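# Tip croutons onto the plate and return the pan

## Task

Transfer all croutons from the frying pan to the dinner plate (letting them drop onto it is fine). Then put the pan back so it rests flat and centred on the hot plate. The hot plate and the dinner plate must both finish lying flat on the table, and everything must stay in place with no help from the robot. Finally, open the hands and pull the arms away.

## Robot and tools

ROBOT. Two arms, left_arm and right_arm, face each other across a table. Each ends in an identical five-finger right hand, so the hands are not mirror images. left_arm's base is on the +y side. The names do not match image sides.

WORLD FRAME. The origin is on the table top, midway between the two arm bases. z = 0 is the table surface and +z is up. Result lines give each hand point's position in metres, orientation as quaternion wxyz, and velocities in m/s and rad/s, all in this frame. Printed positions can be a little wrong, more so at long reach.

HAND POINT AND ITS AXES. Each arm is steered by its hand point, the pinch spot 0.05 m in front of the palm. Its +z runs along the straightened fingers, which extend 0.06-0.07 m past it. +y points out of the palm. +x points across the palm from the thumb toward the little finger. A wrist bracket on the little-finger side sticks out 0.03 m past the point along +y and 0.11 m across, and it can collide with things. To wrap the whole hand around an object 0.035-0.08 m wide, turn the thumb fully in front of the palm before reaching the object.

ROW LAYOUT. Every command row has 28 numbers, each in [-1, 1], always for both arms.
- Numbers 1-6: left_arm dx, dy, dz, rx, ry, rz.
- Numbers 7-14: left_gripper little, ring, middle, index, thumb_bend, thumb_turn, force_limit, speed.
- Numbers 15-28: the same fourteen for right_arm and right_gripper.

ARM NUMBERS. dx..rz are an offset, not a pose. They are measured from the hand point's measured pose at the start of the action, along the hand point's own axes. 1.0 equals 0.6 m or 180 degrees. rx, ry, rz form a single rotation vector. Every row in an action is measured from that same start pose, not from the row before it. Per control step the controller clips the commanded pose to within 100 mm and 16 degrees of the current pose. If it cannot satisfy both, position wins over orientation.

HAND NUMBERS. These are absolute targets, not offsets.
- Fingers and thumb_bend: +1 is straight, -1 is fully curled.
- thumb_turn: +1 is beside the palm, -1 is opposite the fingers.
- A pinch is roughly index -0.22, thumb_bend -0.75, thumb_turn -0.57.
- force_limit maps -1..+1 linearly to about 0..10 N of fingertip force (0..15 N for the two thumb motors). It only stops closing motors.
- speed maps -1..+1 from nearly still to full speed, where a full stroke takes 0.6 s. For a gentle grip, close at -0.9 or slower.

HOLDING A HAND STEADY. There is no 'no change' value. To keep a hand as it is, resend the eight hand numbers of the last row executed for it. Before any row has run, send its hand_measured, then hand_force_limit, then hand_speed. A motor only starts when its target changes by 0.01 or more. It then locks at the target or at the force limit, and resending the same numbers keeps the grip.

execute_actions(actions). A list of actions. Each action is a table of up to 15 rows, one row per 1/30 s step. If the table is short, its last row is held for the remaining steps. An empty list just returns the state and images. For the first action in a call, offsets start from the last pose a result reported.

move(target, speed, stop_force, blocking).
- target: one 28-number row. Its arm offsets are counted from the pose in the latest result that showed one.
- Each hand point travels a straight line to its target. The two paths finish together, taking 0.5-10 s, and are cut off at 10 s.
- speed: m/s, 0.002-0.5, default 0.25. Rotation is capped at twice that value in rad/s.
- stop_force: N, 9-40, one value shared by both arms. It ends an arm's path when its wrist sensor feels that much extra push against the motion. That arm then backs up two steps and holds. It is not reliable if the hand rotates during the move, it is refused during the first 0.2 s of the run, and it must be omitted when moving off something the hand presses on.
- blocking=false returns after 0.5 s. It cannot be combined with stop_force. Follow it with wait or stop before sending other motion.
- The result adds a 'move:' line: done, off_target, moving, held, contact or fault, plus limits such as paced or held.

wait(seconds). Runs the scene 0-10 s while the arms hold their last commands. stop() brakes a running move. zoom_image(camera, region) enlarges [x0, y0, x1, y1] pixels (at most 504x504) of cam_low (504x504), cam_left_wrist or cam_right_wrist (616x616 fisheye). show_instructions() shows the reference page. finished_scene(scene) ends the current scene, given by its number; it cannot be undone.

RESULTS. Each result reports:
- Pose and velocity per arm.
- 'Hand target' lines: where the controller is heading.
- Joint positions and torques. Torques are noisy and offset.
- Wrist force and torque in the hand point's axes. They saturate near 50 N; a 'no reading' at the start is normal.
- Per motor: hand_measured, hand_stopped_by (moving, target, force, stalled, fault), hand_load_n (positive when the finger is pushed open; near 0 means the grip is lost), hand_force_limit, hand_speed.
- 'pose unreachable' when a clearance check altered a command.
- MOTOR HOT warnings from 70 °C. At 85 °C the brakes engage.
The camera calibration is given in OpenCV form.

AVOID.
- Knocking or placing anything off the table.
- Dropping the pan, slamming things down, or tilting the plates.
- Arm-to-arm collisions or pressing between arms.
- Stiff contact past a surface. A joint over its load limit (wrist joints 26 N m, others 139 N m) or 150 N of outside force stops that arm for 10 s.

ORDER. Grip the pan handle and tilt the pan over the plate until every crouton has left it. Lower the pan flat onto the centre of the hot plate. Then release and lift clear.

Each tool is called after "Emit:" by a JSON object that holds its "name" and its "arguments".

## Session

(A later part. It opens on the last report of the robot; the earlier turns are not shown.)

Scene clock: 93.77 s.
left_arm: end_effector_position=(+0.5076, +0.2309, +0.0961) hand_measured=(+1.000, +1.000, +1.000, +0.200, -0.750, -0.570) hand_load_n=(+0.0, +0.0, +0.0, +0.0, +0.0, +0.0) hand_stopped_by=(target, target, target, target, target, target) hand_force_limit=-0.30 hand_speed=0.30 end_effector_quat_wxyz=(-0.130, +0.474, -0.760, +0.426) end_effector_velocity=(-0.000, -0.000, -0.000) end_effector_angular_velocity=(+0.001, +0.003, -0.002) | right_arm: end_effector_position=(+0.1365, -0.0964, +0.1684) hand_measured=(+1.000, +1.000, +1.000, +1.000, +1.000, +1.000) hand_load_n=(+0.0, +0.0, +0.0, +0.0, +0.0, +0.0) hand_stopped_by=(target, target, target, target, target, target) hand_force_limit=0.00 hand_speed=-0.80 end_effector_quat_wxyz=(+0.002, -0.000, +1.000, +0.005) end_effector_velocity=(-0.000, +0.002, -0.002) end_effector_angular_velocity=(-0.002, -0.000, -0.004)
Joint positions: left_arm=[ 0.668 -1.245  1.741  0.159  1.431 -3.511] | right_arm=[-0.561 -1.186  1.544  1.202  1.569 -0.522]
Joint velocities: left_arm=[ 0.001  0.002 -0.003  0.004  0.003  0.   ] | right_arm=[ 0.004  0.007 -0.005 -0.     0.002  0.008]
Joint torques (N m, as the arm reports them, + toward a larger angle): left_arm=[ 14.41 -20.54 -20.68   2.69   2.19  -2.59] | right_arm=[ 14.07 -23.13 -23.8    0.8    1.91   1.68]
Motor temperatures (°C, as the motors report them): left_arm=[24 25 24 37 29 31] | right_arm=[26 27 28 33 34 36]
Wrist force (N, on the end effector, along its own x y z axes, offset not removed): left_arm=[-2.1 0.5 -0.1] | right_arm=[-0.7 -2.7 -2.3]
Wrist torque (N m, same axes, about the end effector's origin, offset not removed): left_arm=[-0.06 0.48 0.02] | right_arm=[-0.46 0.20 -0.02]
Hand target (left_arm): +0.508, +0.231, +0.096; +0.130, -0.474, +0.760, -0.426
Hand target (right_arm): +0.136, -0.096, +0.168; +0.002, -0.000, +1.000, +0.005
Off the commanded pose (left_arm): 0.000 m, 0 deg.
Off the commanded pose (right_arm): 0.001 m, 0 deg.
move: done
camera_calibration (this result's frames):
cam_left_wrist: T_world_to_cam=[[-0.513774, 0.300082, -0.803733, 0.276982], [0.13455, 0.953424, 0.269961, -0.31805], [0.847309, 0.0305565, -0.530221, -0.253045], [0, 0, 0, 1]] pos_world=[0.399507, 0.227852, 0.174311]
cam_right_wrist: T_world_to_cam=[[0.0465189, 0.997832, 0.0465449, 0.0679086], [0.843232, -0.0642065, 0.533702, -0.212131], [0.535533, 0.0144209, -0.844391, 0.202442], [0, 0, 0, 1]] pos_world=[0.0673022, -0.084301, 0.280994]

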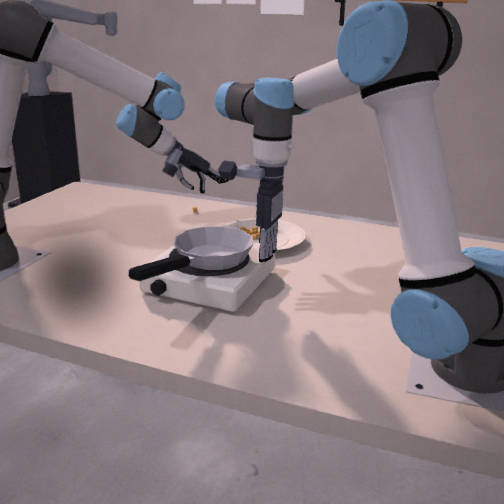

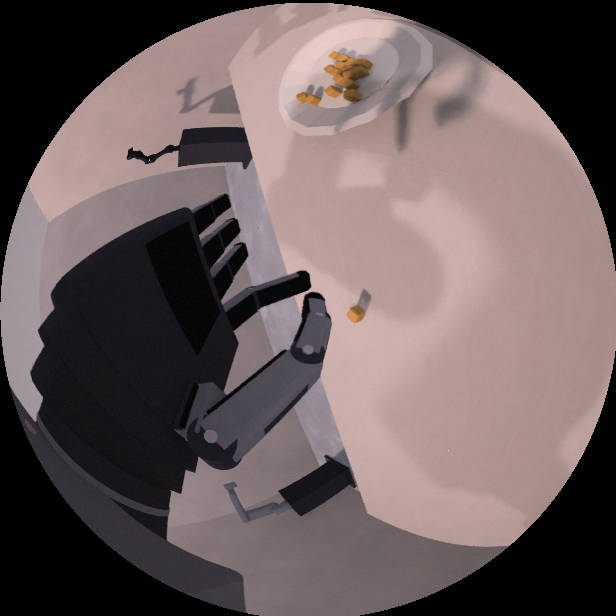

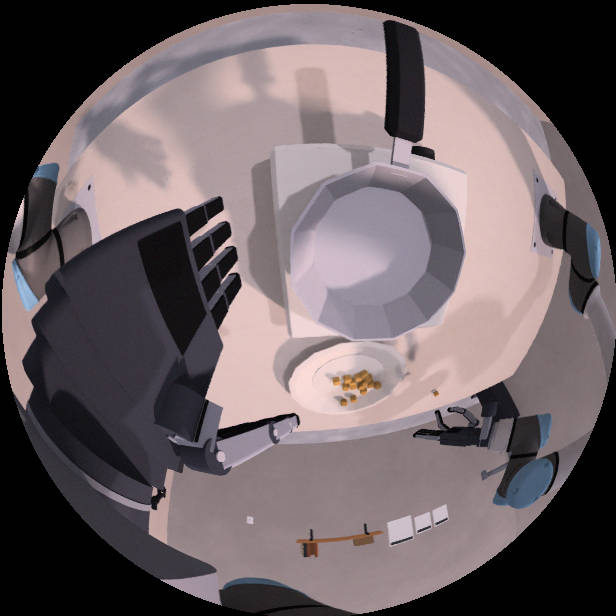

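Emit:
{"name": "execute_actions", "arguments": {"actions": []}}

Scene clock: 95.93 s.
left_arm: end_effector_position=(+0.5076, +0.2309, +0.0960) hand_measured=(+1.000, +1.000, +1.000, +0.200, -0.750, -0.570) hand_load_n=(+0.0, +0.0, +0.0, +0.0, +0.0, +0.0) hand_stopped_by=(target, target, target, target, target, target) hand_force_limit=-0.30 hand_speed=0.30 end_effector_quat_wxyz=(-0.130, +0.474, -0.760, +0.426) end_effector_velocity=(+0.000, +0.000, +0.000) end_effector_angular_velocity=(+0.001, -0.001, +0.001) | right_arm: end_effector_position=(+0.1364, -0.0961, +0.1682) hand_measured=(+1.000, +1.000, +1.000, +1.000, +1.000, +1.000) hand_load_n=(+0.0, +0.0, +0.0, +0.0, +0.0, +0.0) hand_stopped_by=(target, target, target, target, target, target) hand_force_limit=0.00 hand_speed=-0.80 end_effector_quat_wxyz=(+0.002, -0.000, +1.000, +0.005) end_effector_velocity=(+0.000, -0.000, +0.000) end_effector_angular_velocity=(-0.000, -0.001, -0.000)
Joint positions: left_arm=[ 0.668 -1.245  1.74   0.16   1.431 -3.511] | right_arm=[-0.56  -1.185  1.543  1.202  1.57  -0.521]
Joint velocities: left_arm=[ 0.001  0.    -0.    -0.    -0.001  0.001] | right_arm=[-0.    -0.    -0.    -0.     0.001  0.   ]
Joint torques (N m, as the arm reports them, + toward a larger angle): left_arm=[ 12.95 -20.57 -22.89   2.53   2.45  -1.65] | right_arm=[ 14.58 -23.72 -24.53   0.79   1.86   2.11]
Motor temperatures (°C, as the motors report them): left_arm=[24 25 24 37 29 31] | right_arm=[26 27 28 33 34 36]
Wrist force (N, on the end effector, along its own x y z axes, offset not removed): left_arm=[-1.9 0.2 -1.8] | right_arm=[-0.1 -3.9 -0.9]
Wrist torque (N m, same axes, about the end effector's origin, offset not removed): left_arm=[0.00 0.56 -0.02] | right_arm=[-0.53 0.15 -0.07]
Hand target (left_arm): +0.508, +0.231, +0.096; +0.130, -0.474, +0.760, -0.426
Hand target (right_arm): +0.136, -0.096, +0.168; +0.002, -0.000, +1.000, +0.005
Off the commanded pose (left_arm): 0.000 m, 0 deg.
Off the commanded pose (right_arm): 0.001 m, 0 deg.
camera_calibration (this result's frames):
cam_left_wrist: T_world_to_cam=[[-0.514028, 0.300307, -0.803487, 0.277015], [0.134729, 0.953352, 0.270128, -0.318121], [0.847127, 0.0306005, -0.530509, -0.252953], [0, 0, 0, 1]] pos_world=[0.399537, 0.227832, 0.174317]
cam_right_wrist: T_world_to_cam=[[0.0471274, 0.997813, 0.0463535, 0.067595], [0.843135, -0.0646198, 0.533805, -0.212046], [0.535632, 0.0139254, -0.844336, 0.202205], [0, 0, 0, 1]] pos_world=[0.0672907, -0.0839653, 0.280787]

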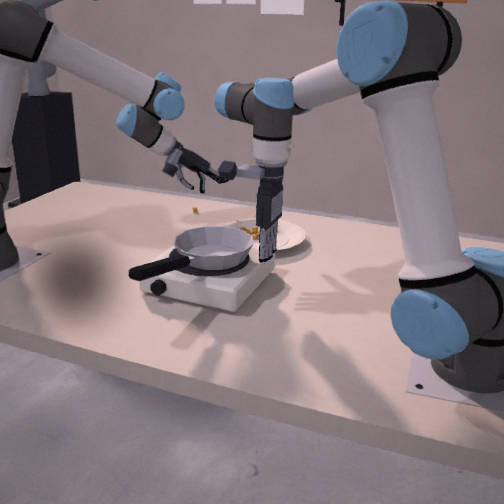

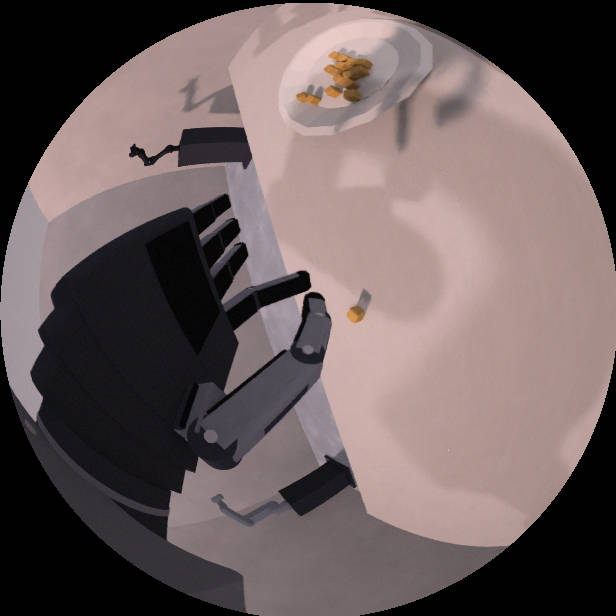

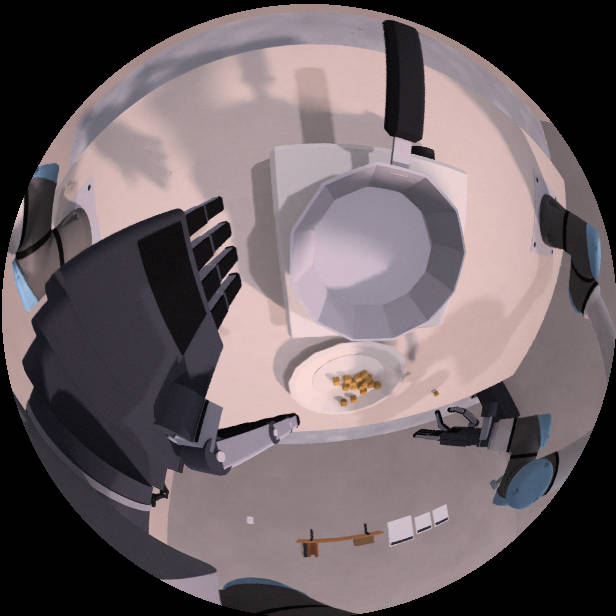

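Emit:
{"name": "move", "arguments": {"target": [-0.0875,0.007,0.098,0.05,0,0,1,1,1,0.3,-0.75,-0.57,-0.3,0.3,0,0.08,0.01,0,0,0,1,1,1,1,1,1,0,-0.8], "speed": 0.04}}

Scene clock: 99.47 s.
left_arm: end_effector_position=(+0.5673, +0.2443, +0.0468) hand_measured=(+1.000, +1.000, +1.000, +0.300, -0.750, -0.570) hand_load_n=(+0.0, +0.0, +0.0, +0.0, +0.0, +0.0) hand_stopped_by=(target, target, target, target, target, target) hand_force_limit=-0.30 hand_speed=0.30 end_effector_quat_wxyz=(-0.166, +0.462, -0.724, +0.484) end_effector_velocity=(+0.002, +0.000, -0.002) end_effector_angular_velocity=(-0.003, -0.004, +0.001) | right_arm: end_effector_position=(+0.1365, -0.0482, +0.1627) hand_measured=(+1.000, +1.000, +1.000, +1.000, +1.000, +1.000) hand_load_n=(+0.0, +0.0, +0.0, +0.0, +0.0, +0.0) hand_stopped_by=(target, target, target, target, target, target) hand_force_limit=0.00 hand_speed=-0.80 end_effector_quat_wxyz=(+0.002, -0.000, +1.000, +0.005) end_effector_velocity=(-0.000, +0.001, -0.000) end_effector_angular_velocity=(-0.001, +0.000, +0.002)
Joint positions: left_arm=[ 0.761 -1.152  1.809 -0.158  1.458 -3.441] | right_arm=[-0.51  -1.071  1.389  1.243  1.57  -0.471]
Joint velocities: left_arm=[ 0.003  0.004  0.001 -0.01   0.001  0.002] | right_arm=[ 0.001  0.004 -0.005  0.002 -0.    -0.   ]
Joint torques (N m, as the arm reports them, + toward a larger angle): left_arm=[ 14.57 -23.15  -9.35  -2.29   2.45   2.66] | right_arm=[ 14.44 -30.82 -25.26   3.55   1.57   1.84]
Motor temperatures (°C, as the motors report them): left_arm=[24 25 24 37 29 31] | right_arm=[26 27 28 33 34 36]
Wrist force (N, on the end effector, along its own x y z axes, offset not removed): left_arm=[-1.5 0.0 -0.4] | right_arm=[1.8 -4.3 -1.7]
Wrist torque (N m, same axes, about the end effector's origin, offset not removed): left_arm=[-0.17 0.41 0.03] | right_arm=[-0.29 -0.11 0.17]
Hand target (left_arm): +0.568, +0.244, +0.047; +0.166, -0.462, +0.724, -0.484
Hand target (right_arm): +0.136, -0.048, +0.163; +0.002, -0.000, +1.000, +0.005
Off the commanded pose (left_arm): 0.000 m, 0 deg.
Off the commanded pose (right_arm): 0.000 m, 0 deg.
move: done
camera_calibration (this result's frames):
cam_left_wrist: T_world_to_cam=[[-0.41252, 0.216759, -0.884784, 0.230786], [0.0727462, 0.976014, 0.205192, -0.29294], [0.908039, 0.0202814, -0.418394, -0.367413], [0, 0, 0, 1]] pos_world=[0.45014, 0.243341, 0.110581]
cam_right_wrist: T_world_to_cam=[[0.0471201, 0.997809, 0.0464332, 0.0200671], [0.843113, -0.0646569, 0.533836, -0.206056], [0.535669, 0.0139941, -0.844312, 0.196864], [0, 0, 0, 1]] pos_world=[0.0673294, -0.036101, 0.275283]

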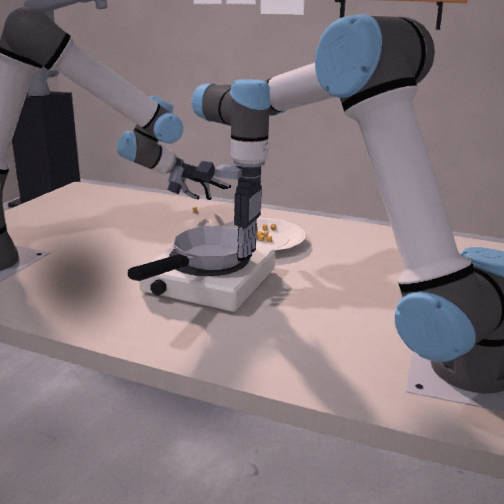

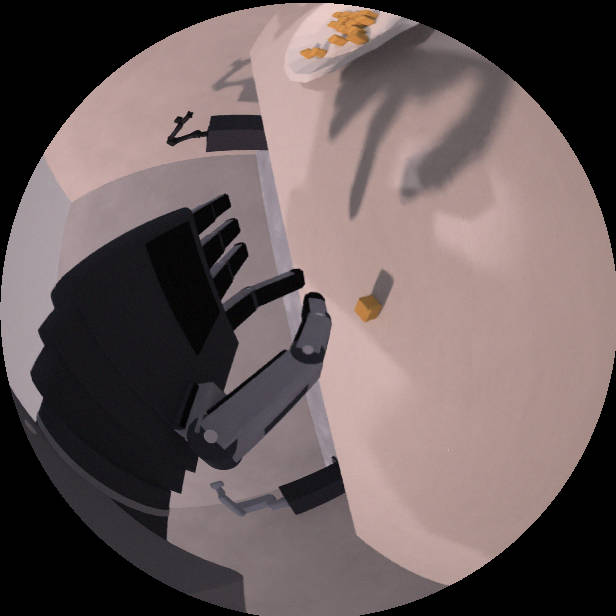

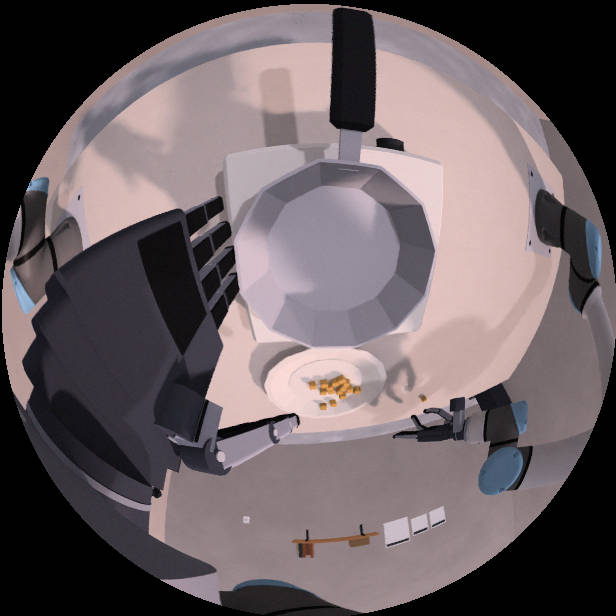

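Emit:
{"name": "move", "arguments": {"target": [-0.026,0.041,0.001,0,0,0,1,1,1,0.3,-0.75,-0.57,-0.3,0.3,0,0.012,0,0,0,0,1,1,1,1,1,1,0,-0.8], "speed": 0.03}}

Emit:
{"name": "move", "arguments": {"target": [0,0,0,0,0,0,1,1,1,0.3,-0.75,-0.57,-0.3,0.3,0,-0.3,-0.25,0,0,0,1,1,1,1,1,1,0,-0.8]}}

Scene clock: 102.23 s.
left_arm: end_effector_position=(+0.5634, +0.2592, +0.0226) hand_measured=(+1.000, +1.000, +1.000, +0.300, -0.750, -0.570) hand_load_n=(+0.0, +0.0, +0.0, +0.0, +0.0, +0.0) hand_stopped_by=(target, target, target, target, target, target) hand_force_limit=-0.30 hand_speed=0.30 end_effector_quat_wxyz=(-0.166, +0.462, -0.724, +0.484) end_effector_velocity=(-0.001, +0.001, -0.003) end_effector_angular_velocity=(-0.000, +0.001, -0.001) | right_arm: end_effector_position=(+0.1365, -0.0411, +0.1628) hand_measured=(+1.000, +1.000, +1.000, +1.000, +1.000, +1.000) hand_load_n=(+0.0, +0.0, +0.0, +0.0, +0.0, +0.0) hand_stopped_by=(target, target, target, target, target, target) hand_force_limit=0.00 hand_speed=-0.80 end_effector_quat_wxyz=(+0.002, -0.000, +1.000, +0.005) end_effector_velocity=(-0.000, +0.001, +0.000) end_effector_angular_velocity=(+0.001, +0.000, -0.000)
Joint positions: left_arm=[ 0.779 -1.135  1.862 -0.229  1.474 -3.432] | right_arm=[-0.503 -1.055  1.363  1.252  1.57  -0.464]
Joint velocities: left_arm=[ 0.002  0.002  0.006 -0.008  0.003  0.001] | right_arm=[ 0.001  0.001 -0.003  0.001 -0.001  0.001]
Joint torques (N m, as the arm reports them, + toward a larger angle): left_arm=[ 13.37 -22.72  -8.09  -2.97   2.19   2.64] | right_arm=[ 15.8  -32.56 -24.5    3.81   1.63   2.08]
Motor temperatures (°C, as the motors report them): left_arm=[24 25 24 37 29 31] | right_arm=[26 27 28 33 34 36]
Wrist force (N, on the end effector, along its own x y z axes, offset not removed): left_arm=[-0.2 1.0 -0.5] | right_arm=[-0.7 -5.4 -0.4]
Wrist torque (N m, same axes, about the end effector's origin, offset not removed): left_arm=[0.03 0.21 0.17] | right_arm=[-0.50 0.25 -0.06]
Hand target (left_arm): +0.563, +0.259, +0.022; +0.166, -0.462, +0.724, -0.484
Hand target (right_arm): +0.136, -0.041, +0.163; +0.002, -0.000, +1.000, +0.005
Off the commanded pose (left_arm): 0.000 m, 0 deg.
Off the commanded pose (right_arm): 0.000 m, 0 deg.
move: done
camera_calibration (this result's frames):
cam_left_wrist: T_world_to_cam=[[-0.412564, 0.216753, -0.884765, 0.204524], [0.0727429, 0.976016, 0.205188, -0.302294], [0.908019, 0.0202928, -0.418436, -0.374278], [0, 0, 0, 1]] pos_world=[0.44622, 0.258308, 0.0863714]
cam_right_wrist: T_world_to_cam=[[0.0471173, 0.997809, 0.0464498, 0.0129696], [0.84311, -0.0646635, 0.53384, -0.205637], [0.535673, 0.0140092, -0.844309, 0.196821], [0, 0, 0, 1]] pos_world=[0.0673318, -0.0289957, 0.275352]

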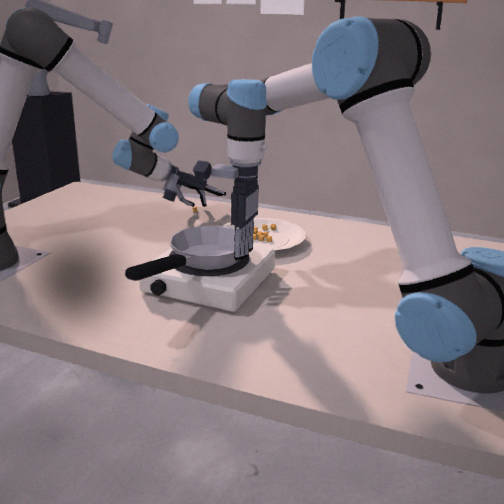

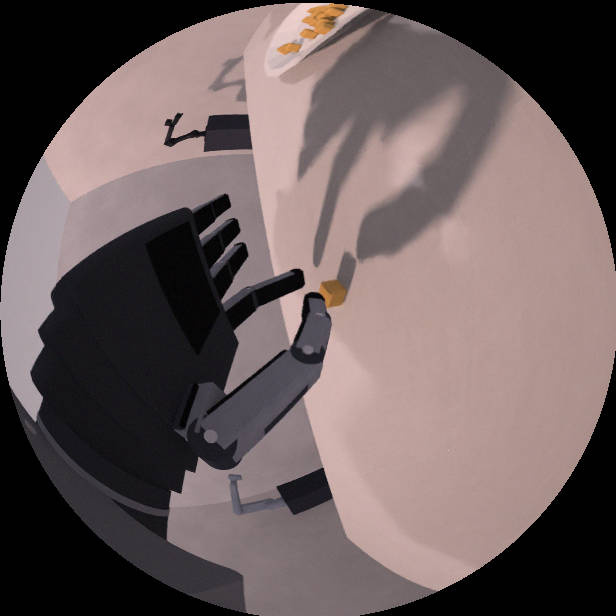

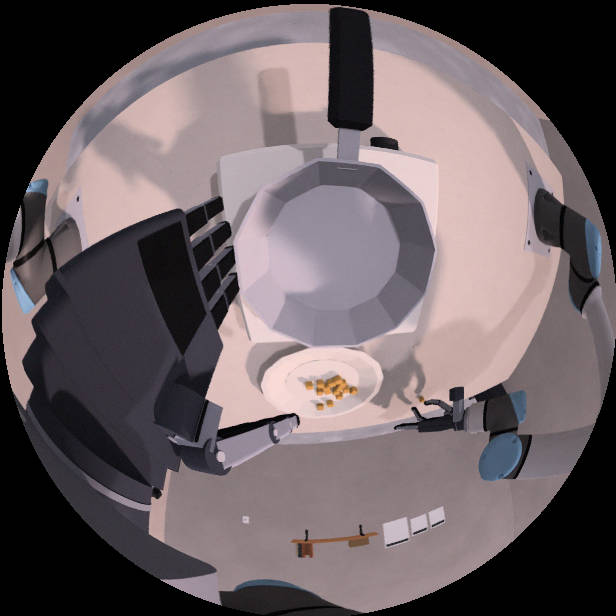

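Scene clock: 103.93 s.
left_arm: end_effector_position=(+0.5634, +0.2593, +0.0226) hand_measured=(+1.000, +1.000, +1.000, +0.300, -0.750, -0.570) hand_load_n=(+0.0, +0.0, +0.0, +0.0, +0.0, +0.0) hand_stopped_by=(target, target, target, target, target, target) hand_force_limit=-0.30 hand_speed=0.30 end_effector_quat_wxyz=(-0.166, +0.462, -0.724, +0.484) end_effector_velocity=(-0.000, +0.000, -0.000) end_effector_angular_velocity=(+0.001, +0.000, +0.000) | right_arm: end_effector_position=(+0.1358, -0.2224, +0.3108) hand_measured=(+1.000, +1.000, +1.000, +1.000, +1.000, +1.000) hand_load_n=(+0.0, +0.0, +0.0, +0.0, +0.0, +0.0) hand_stopped_by=(target, target, target, target, target, target) hand_force_limit=0.00 hand_speed=-0.80 end_effector_quat_wxyz=(+0.002, -0.000, +1.000, +0.005) end_effector_velocity=(+0.000, -0.002, +0.002) end_effector_angular_velocity=(+0.002, +0.000, +0.001)
Joint positions: left_arm=[ 0.779 -1.135  1.862 -0.229  1.474 -3.432] | right_arm=[-0.762 -1.558  1.625  1.494  1.568 -0.723]
Joint velocities: left_arm=[-0. -0.  0.  0. -0.  0.] | right_arm=[-0.006 -0.005  0.     0.004 -0.002 -0.007]
Joint torques (N m, as the arm reports them, + toward a larger angle): left_arm=[-15.13 -38.08 -20.37   2.    -2.66  -0.46] | right_arm=[-13.36 -32.79 -12.36   4.08  -2.75  -1.63]
Motor temperatures (°C, as the motors report them): left_arm=[24 25 24 37 29 31] | right_arm=[26 27 28 33 34 36]
Wrist force (N, on the end effector, along its own x y z axes, offset not removed): left_arm=[-2.1 -0.2 -1.4] | right_arm=[-0.7 -4.3 -3.6]
Wrist torque (N m, same axes, about the end effector's origin, offset not removed): left_arm=[-0.06 0.50 0.01] | right_arm=[-0.70 0.33 -0.08]
Hand target (left_arm): +0.563, +0.259, +0.023; +0.166, -0.462, +0.724, -0.484
Hand target (right_arm): +0.136, -0.223, +0.311; +0.002, -0.000, +1.000, +0.005
Off the commanded pose (left_arm): 0.000 m, 0 deg.
Off the commanded pose (right_arm): 0.000 m, 0 deg.
move: done
camera_calibration (this result's frames):
cam_left_wrist: T_world_to_cam=[[-0.412555, 0.21676, -0.884768, 0.204518], [0.0727031, 0.976013, 0.205214, -0.302304], [0.908027, 0.0203365, -0.418418, -0.374311], [0, 0, 0, 1]] pos_world=[0.446237, 0.258333, 0.0863696]
cam_right_wrist: T_world_to_cam=[[0.0471935, 0.997819, 0.0461494, 0.187141], [0.843186, -0.0645651, 0.533731, -0.295774], [0.535547, 0.0137239, -0.844394, 0.324634], [0, 0, 0, 1]] pos_world=[0.0667038, -0.210285, 0.423347]

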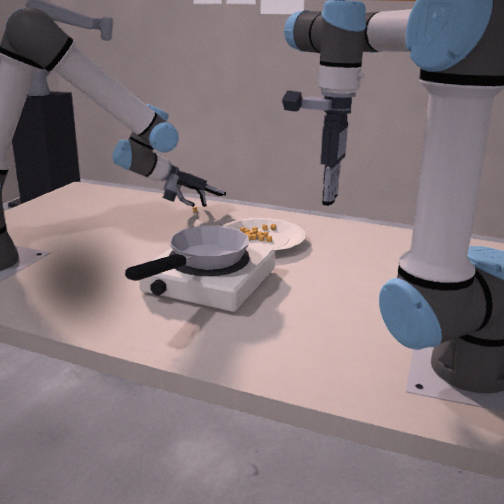

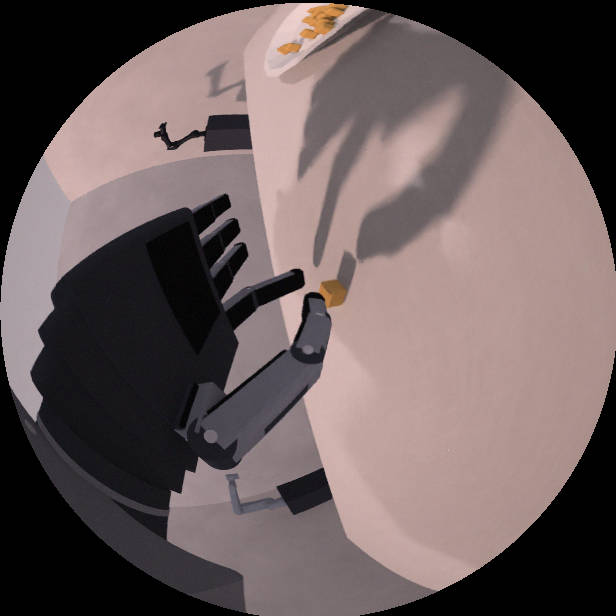

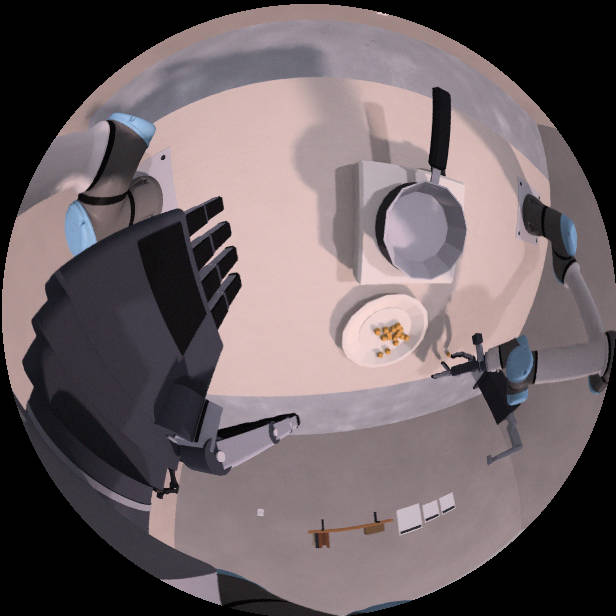

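Emit:
{"name": "move", "arguments": {"target": [-0.022,0.019,0.01,0,0,0,1,1,1,0.3,-0.75,-0.57,-0.3,0.3,0,0,0,0,0,0,1,1,1,1,1,1,0,-0.8], "speed": 0.015}}

Emit:
{"name": "zoom_image", "arguments": {"camera": "cam_low", "region": [150,165,240,225]}}

Scene clock: 117.03 s.
left_arm: end_effector_position=(+0.5717, +0.2646, +0.0129) hand_measured=(+1.000, +1.000, +1.000, +0.300, -0.750, -0.570) hand_load_n=(+0.0, +0.0, +0.0, -1.5, +0.0, +0.0) hand_stopped_by=(target, target, target, target, target, target) hand_force_limit=-0.30 hand_speed=0.30 end_effector_quat_wxyz=(-0.168, +0.460, -0.720, +0.491) end_effector_velocity=(+0.000, +0.000, +0.000) end_effector_angular_velocity=(+0.000, -0.001, +0.001) | right_arm: end_effector_position=(+0.1358, -0.2224, +0.3108) hand_measured=(+1.000, +1.000, +1.000, +1.000, +1.000, +1.000) hand_load_n=(+0.0, +0.0, +0.0, +0.0, +0.0, +0.0) hand_stopped_by=(target, target, target, target, target, target) hand_force_limit=0.00 hand_speed=-0.80 end_effector_quat_wxyz=(+0.002, -0.000, +1.000, +0.005) end_effector_velocity=(-0.000, +0.000, +0.000) end_effector_angular_velocity=(+0.002, -0.000, -0.000)
Joint positions: left_arm=[ 0.802 -1.114  1.868 -0.273  1.493 -3.421] | right_arm=[-0.762 -1.558  1.625  1.494  1.568 -0.723]
Joint velocities: left_arm=[-0.    -0.    -0.     0.    -0.002  0.   ] | right_arm=[ 0.    -0.    -0.001  0.    -0.001  0.   ]
Joint torques (N m, as the arm reports them, + toward a larger angle): left_arm=[ -1.52 -25.03 -12.96   0.22  -0.18  -0.1 ] | right_arm=[ 14.8   -8.91 -25.89   0.96   1.74   2.08]
Motor temperatures (°C, as the motors report them): left_arm=[24 25 24 37 29 31] | right_arm=[26 27 28 33 34 36]
Wrist force (N, on the end effector, along its own x y z axes, offset not removed): left_arm=[7.3 -16.5 -17.9] | right_arm=[-0.3 -2.6 -2.8]
Wrist torque (N m, same axes, about the end effector's origin, offset not removed): left_arm=[0.86 0.29 0.41] | right_arm=[-0.30 0.26 0.03]
Hand target (left_arm): +0.572, +0.265, +0.013; +0.168, -0.460, +0.721, -0.491
Hand target (right_arm): +0.136, -0.222, +0.311; +0.002, -0.000, +1.000, +0.005
Off the commanded pose (left_arm): 0.007 m, 1 deg.
Off the commanded pose (right_arm): 0.000 m, 0 deg.
FORCE FAULT: contact force on the left arm reached its limit, and that arm stopped for 10 seconds. The contact can be on any part of that arm, not only on its tool. That time counts as 19 of the actions that you can send in this scene. That arm's remaining commands of this call were not run. That arm holds still and accepts commands again. Move the arm away from the contact; if what it grips holds it there, let go first. Pushing or pulling that hard again can fault the arm again.
move: fault (left_arm)
camera_calibration (this result's frames):
cam_left_wrist: T_world_to_cam=[[-0.402278, 0.207044, -0.891799, 0.195048], [0.0704103, 0.978204, 0.195343, -0.305275], [0.912806, 0.0157905, -0.408088, -0.387637], [0, 0, 0, 1]] pos_world=[0.453795, 0.264359, 0.0753871]
cam_right_wrist: T_world_to_cam=[[0.0471934, 0.997819, 0.0461495, 0.187141], [0.843186, -0.0645651, 0.533731, -0.295774], [0.535547, 0.013724, -0.844394, 0.324634], [0, 0, 0, 1]] pos_world=[0.0667038, -0.210285, 0.423347]

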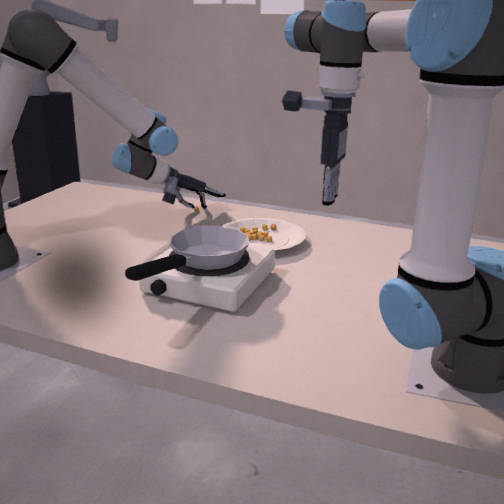

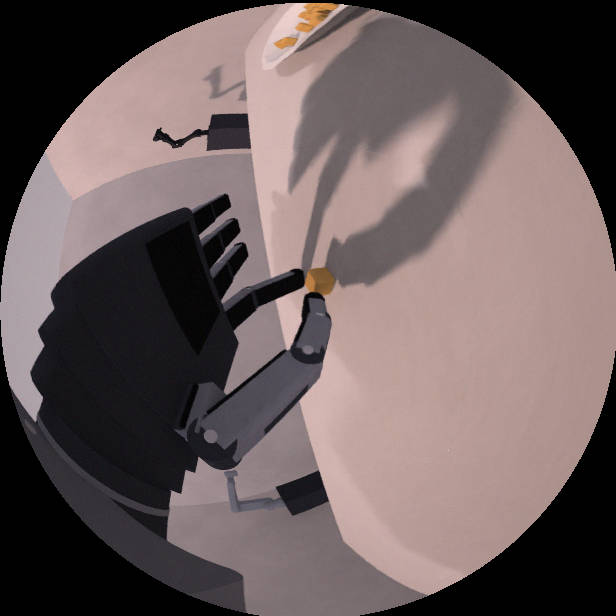

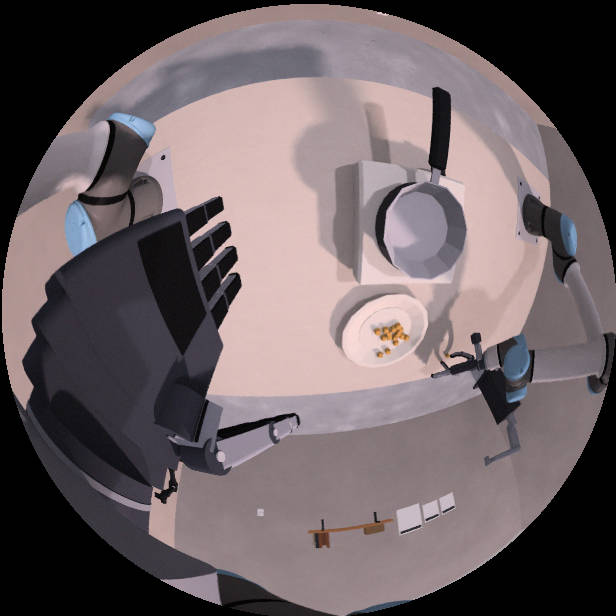

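Region (150, 165, 240, 225) of cam_low's 504x504 image, scaled by 5.600, with more detail than that image has.

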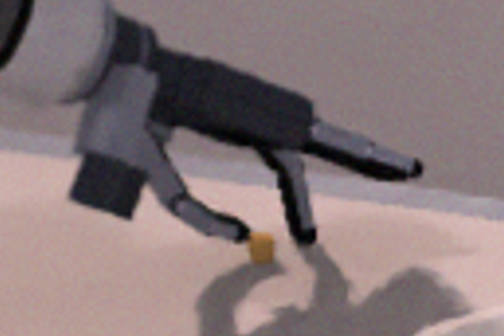

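Emit:
{"name": "move", "arguments": {"target": [0.012,0,-0.006,0.085,0,0,1,1,1,0.3,-0.75,-0.57,-0.3,0.3,0,0,0,0,0,0,1,1,1,1,1,1,0,-0.8], "speed": 0.05}}

Emit:
{"name": "zoom_image", "arguments": {"camera": "cam_low", "region": [150,165,240,225]}}

Scene clock: 121.17 s.
left_arm: end_effector_position=(+0.5657, +0.2606, +0.0160) hand_measured=(+1.000, +1.000, +1.000, +0.300, -0.750, -0.570) hand_load_n=(+0.0, +0.0, +0.0, +0.0, +0.0, +0.0) hand_stopped_by=(target, target, target, target, target, target) hand_force_limit=-0.30 hand_speed=0.30 end_effector_quat_wxyz=(-0.227, +0.434, -0.649, +0.582) end_effector_velocity=(-0.000, -0.000, -0.000) end_effector_angular_velocity=(-0.009, -0.014, +0.003) | right_arm: end_effector_position=(+0.1358, -0.2224, +0.3108) hand_measured=(+1.000, +1.000, +1.000, +1.000, +1.000, +1.000) hand_load_n=(+0.0, +0.0, +0.0, +0.0, +0.0, +0.0) hand_stopped_by=(target, target, target, target, target, target) hand_force_limit=0.00 hand_speed=-0.80 end_effector_quat_wxyz=(+0.002, -0.000, +1.000, +0.005) end_effector_velocity=(+0.000, +0.000, -0.000) end_effector_angular_velocity=(+0.000, +0.000, -0.001)
Joint positions: left_arm=[ 0.734 -1.147  2.092 -0.717  1.358 -3.407] | right_arm=[-0.762 -1.558  1.625  1.494  1.568 -0.723]
Joint velocities: left_arm=[-0.004  0.002  0.013 -0.032 -0.009  0.003] | right_arm=[-0.     0.    -0.    -0.    -0.     0.001]
Joint torques (N m, as the arm reports them, + toward a larger angle): left_arm=[-16.18 -20.79  -3.75  -3.41  -2.66   2.99] | right_arm=[ 14.71  -8.14 -24.78   0.86   1.86   2.01]
Motor temperatures (°C, as the motors report them): left_arm=[24 25 24 37 29 31] | right_arm=[26 27 28 33 34 36]
Wrist force (N, on the end effector, along its own x y z axes, offset not removed): left_arm=[-0.7 2.0 -1.9] | right_arm=[0.3 -2.7 -1.4]
Wrist torque (N m, same axes, about the end effector's origin, offset not removed): left_arm=[0.29 0.32 0.14] | right_arm=[-0.40 0.11 -0.10]
Hand target (left_arm): +0.566, +0.261, +0.016; +0.227, -0.434, +0.649, -0.582
Hand target (right_arm): +0.136, -0.222, +0.311; +0.002, -0.000, +1.000, +0.005
Off the commanded pose (left_arm): 0.000 m, 0 deg.
Off the commanded pose (right_arm): 0.000 m, 0 deg.
move: done
camera_calibration (this result's frames):
cam_left_wrist: T_world_to_cam=[[-0.203574, 0.0608472, -0.977167, 0.123231], [-0.0130913, 0.997809, 0.0648598, -0.257363], [0.978972, 0.0259962, -0.202331, -0.424154], [0, 0, 0, 1]] pos_world=[0.436952, 0.260327, 0.0512905]
cam_right_wrist: T_world_to_cam=[[0.0471932, 0.997819, 0.0461495, 0.187141], [0.843186, -0.0645649, 0.533732, -0.295774], [0.535547, 0.0137241, -0.844394, 0.324634], [0, 0, 0, 1]] pos_world=[0.0667038, -0.210285, 0.423347]

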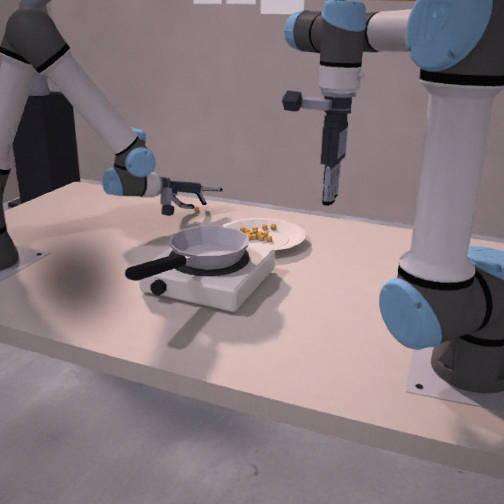

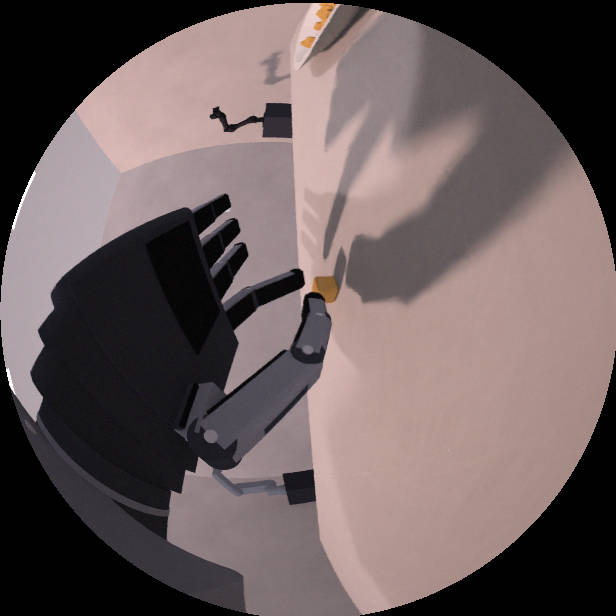

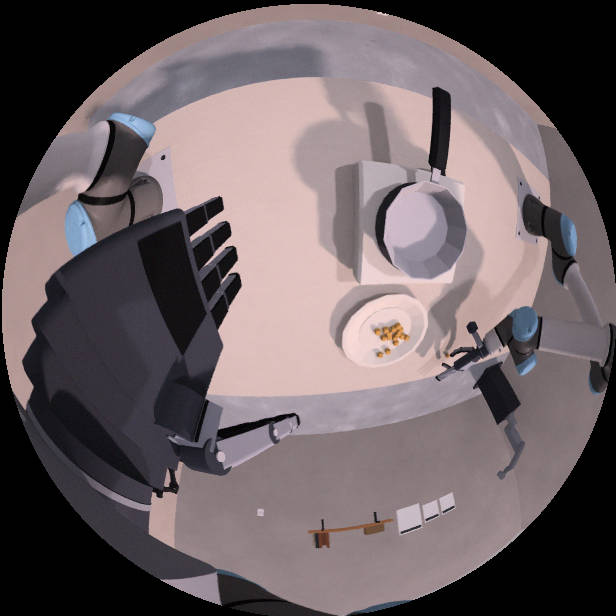

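Region (150, 165, 240, 225) of cam_low's 504x504 image, scaled by 5.600, with more detail than that image has.

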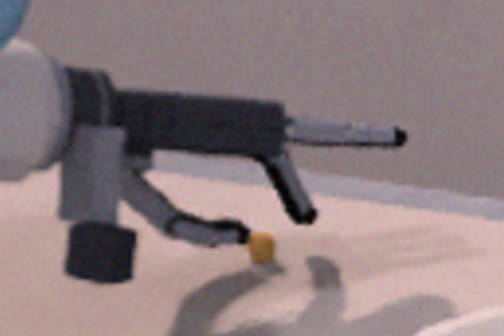

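Emit:
{"name": "move", "arguments": {"target": [-0.004,0.011,0,0,0,0,1,1,1,0.3,-0.75,-0.57,-0.3,0.3,0,0,0,0,0,0,1,1,1,1,1,1,0,-0.8], "speed": 0.004, "stop_force": 9}}

Emit:
{"name": "move", "arguments": {"target": [0,0,0,0,0,0,1,1,1,-0.3,-0.75,-0.57,-0.3,-0.85,0,0,0,0,0,0,1,1,1,1,1,1,0,-0.8]}}

Emit:
{"name": "zoom_image", "arguments": {"camera": "cam_low", "region": [150,165,240,225]}}

Scene clock: 125.13 s.
left_arm: end_effector_position=(+0.5650, +0.2622, +0.0094) hand_measured=(+1.000, +1.000, +1.000, +0.300, -0.750, -0.570) hand_load_n=(+0.0, +0.0, +0.0, +0.0, +0.0, +0.0) hand_stopped_by=(target, target, target, target, target, target) hand_force_limit=-0.30 hand_speed=0.30 end_effector_quat_wxyz=(-0.227, +0.434, -0.649, +0.582) end_effector_velocity=(-0.000, +0.000, -0.001) end_effector_angular_velocity=(+0.000, +0.000, -0.000) | right_arm: end_effector_position=(+0.1358, -0.2224, +0.3108) hand_measured=(+1.000, +1.000, +1.000, +1.000, +1.000, +1.000) hand_load_n=(+0.0, +0.0, +0.0, +0.0, +0.0, +0.0) hand_stopped_by=(target, target, target, target, target, target) hand_force_limit=0.00 hand_speed=-0.80 end_effector_quat_wxyz=(+0.002, -0.000, +1.000, +0.005) end_effector_velocity=(+0.000, +0.000, +0.000) end_effector_angular_velocity=(+0.001, -0.000, +0.000)
Joint positions: left_arm=[ 0.736 -1.134  2.099 -0.737  1.36  -3.407] | right_arm=[-0.762 -1.558  1.625  1.494  1.568 -0.723]
Joint velocities: left_arm=[ 0.     0.002  0.001 -0.003  0.001 -0.   ] | right_arm=[ 0.     0.    -0.001  0.    -0.001 -0.   ]
Joint torques (N m, as the arm reports them, + toward a larger angle): left_arm=[ 14.38 -20.84  -4.86  -3.67   2.06  -0.34] | right_arm=[ 14.8   -9.15 -25.37   0.87   1.87   1.98]
Motor temperatures (°C, as the motors report them): left_arm=[24 25 24 37 29 31] | right_arm=[26 27 28 33 34 36]
Wrist force (N, on the end effector, along its own x y z axes, offset not removed): left_arm=[-0.4 1.6 -0.1] | right_arm=[-1.9 -2.2 -1.1]
Wrist torque (N m, same axes, about the end effector's origin, offset not removed): left_arm=[0.17 0.17 0.12] | right_arm=[-0.43 0.43 -0.17]
Hand target (left_arm): +0.565, +0.262, +0.009; +0.227, -0.434, +0.649, -0.582
Hand target (right_arm): +0.136, -0.222, +0.311; +0.002, -0.000, +1.000, +0.005
Off the commanded pose (left_arm): 0.000 m, 0 deg.
Off the commanded pose (right_arm): 0.000 m, 0 deg.
move: done
camera_calibration (this result's frames):
cam_left_wrist: T_world_to_cam=[[-0.203512, 0.0608685, -0.977178, 0.116463], [-0.0130949, 0.997807, 0.0648807, -0.258535], [0.978985, 0.0260001, -0.202269, -0.424864], [0, 0, 0, 1]] pos_world=[0.436252, 0.261926, 0.0446422]
cam_right_wrist: T_world_to_cam=[[0.0471933, 0.997819, 0.0461492, 0.187141], [0.843186, -0.0645648, 0.533731, -0.295774], [0.535547, 0.0137238, -0.844394, 0.324634], [0, 0, 0, 1]] pos_world=[0.0667038, -0.210285, 0.423347]

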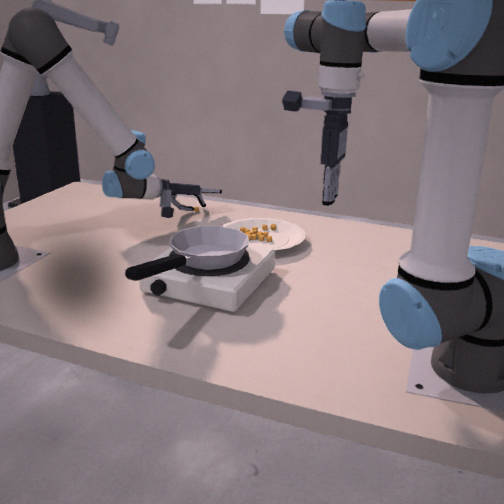

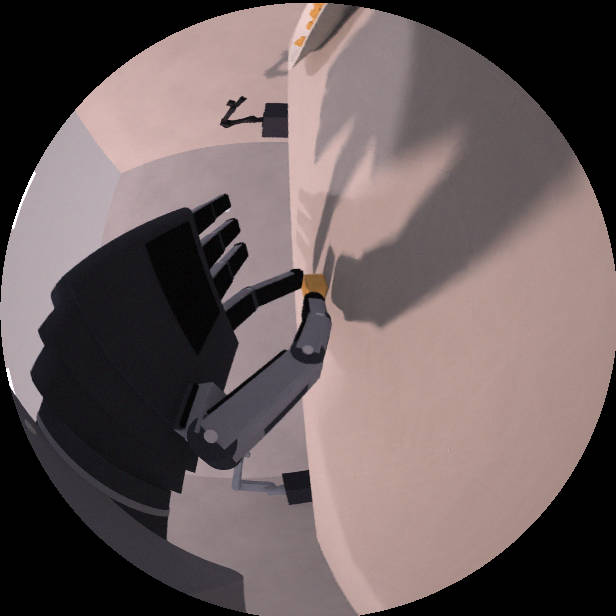

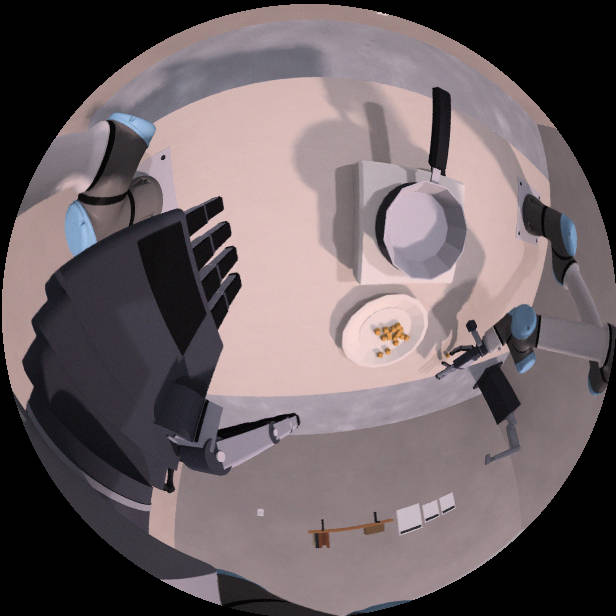

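Scene clock: 126.33 s.
left_arm: end_effector_position=(+0.5650, +0.2622, +0.0094) hand_measured=(+1.000, +1.000, +1.000, +0.068, -0.750, -0.570) hand_load_n=(+0.0, +0.0, +0.0, +4.0, +0.0, +0.0) hand_stopped_by=(target, target, target, force, target, target) hand_force_limit=-0.30 hand_speed=-0.85 end_effector_quat_wxyz=(-0.227, +0.434, -0.649, +0.582) end_effector_velocity=(-0.000, +0.000, -0.000) end_effector_angular_velocity=(+0.000, +0.001, +0.000) | right_arm: end_effector_position=(+0.1358, -0.2224, +0.3108) hand_measured=(+1.000, +1.000, +1.000, +1.000, +1.000, +1.000) hand_load_n=(+0.0, +0.0, +0.0, +0.0, +0.0, +0.0) hand_stopped_by=(target, target, target, target, target, target) hand_force_limit=0.00 hand_speed=-0.80 end_effector_quat_wxyz=(+0.002, -0.000, +1.000, +0.005) end_effector_velocity=(-0.000, -0.000, +0.000) end_effector_angular_velocity=(+0.000, +0.000, +0.001)
Joint positions: left_arm=[ 0.736 -1.134  2.099 -0.737  1.36  -3.407] | right_arm=[-0.762 -1.558  1.625  1.494  1.568 -0.723]
Joint velocities: left_arm=[-0.    -0.     0.     0.001 -0.    -0.   ] | right_arm=[ 0.    -0.     0.    -0.    -0.    -0.001]
Joint torques (N m, as the arm reports them, + toward a larger angle): left_arm=[  8.79 -30.95 -12.35   3.28   1.1   -0.79] | right_arm=[ 14.55  -8.38 -25.59   0.92   1.85   2.01]
Motor temperatures (°C, as the motors report them): left_arm=[24 25 24 37 29 31] | right_arm=[26 27 28 33 34 36]
Wrist force (N, on the end effector, along its own x y z axes, offset not removed): left_arm=[-0.1 -5.1 -0.2] | right_arm=[0.5 -3.4 -3.0]
Wrist torque (N m, same axes, about the end effector's origin, offset not removed): left_arm=[0.36 0.40 0.11] | right_arm=[-0.53 0.11 -0.06]
Hand target (left_arm): +0.565, +0.262, +0.009; +0.227, -0.434, +0.649, -0.582
Hand target (right_arm): +0.136, -0.222, +0.311; +0.002, -0.000, +1.000, +0.005
Off the commanded pose (left_arm): 0.000 m, 0 deg.
Off the commanded pose (right_arm): 0.000 m, 0 deg.
move: done
camera_calibration (this result's frames):
cam_left_wrist: T_world_to_cam=[[-0.203466, 0.0608129, -0.977192, 0.116473], [-0.0130952, 0.997811, 0.0648227, -0.258539], [0.978995, 0.0259857, -0.202224, -0.424866], [0, 0, 0, 1]] pos_world=[0.436254, 0.26193, 0.0446574]
cam_right_wrist: T_world_to_cam=[[0.0471936, 0.997819, 0.0461494, 0.187141], [0.843186, -0.0645651, 0.533731, -0.295774], [0.535547, 0.0137238, -0.844394, 0.324634], [0, 0, 0, 1]] pos_world=[0.0667038, -0.210285, 0.423347]

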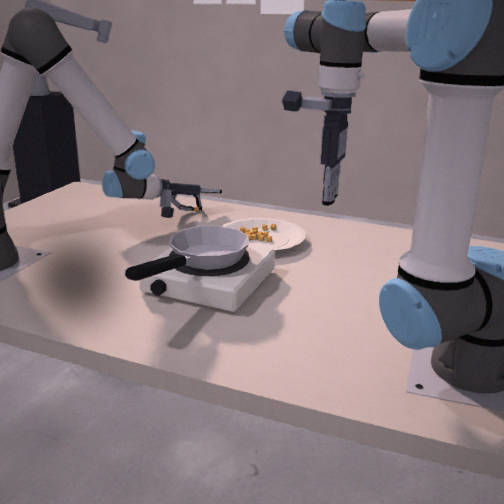

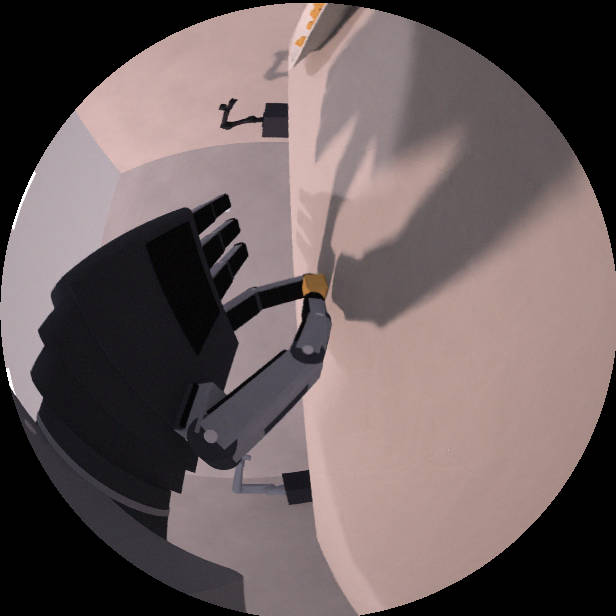

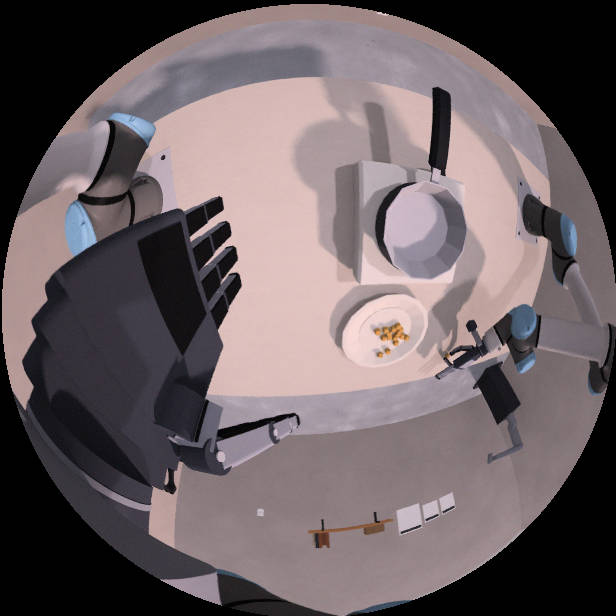

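Region (150, 165, 240, 225) of cam_low's 504x504 image, scaled by 5.600, with more detail than that image has.

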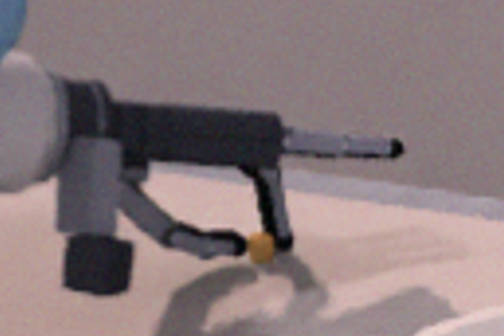

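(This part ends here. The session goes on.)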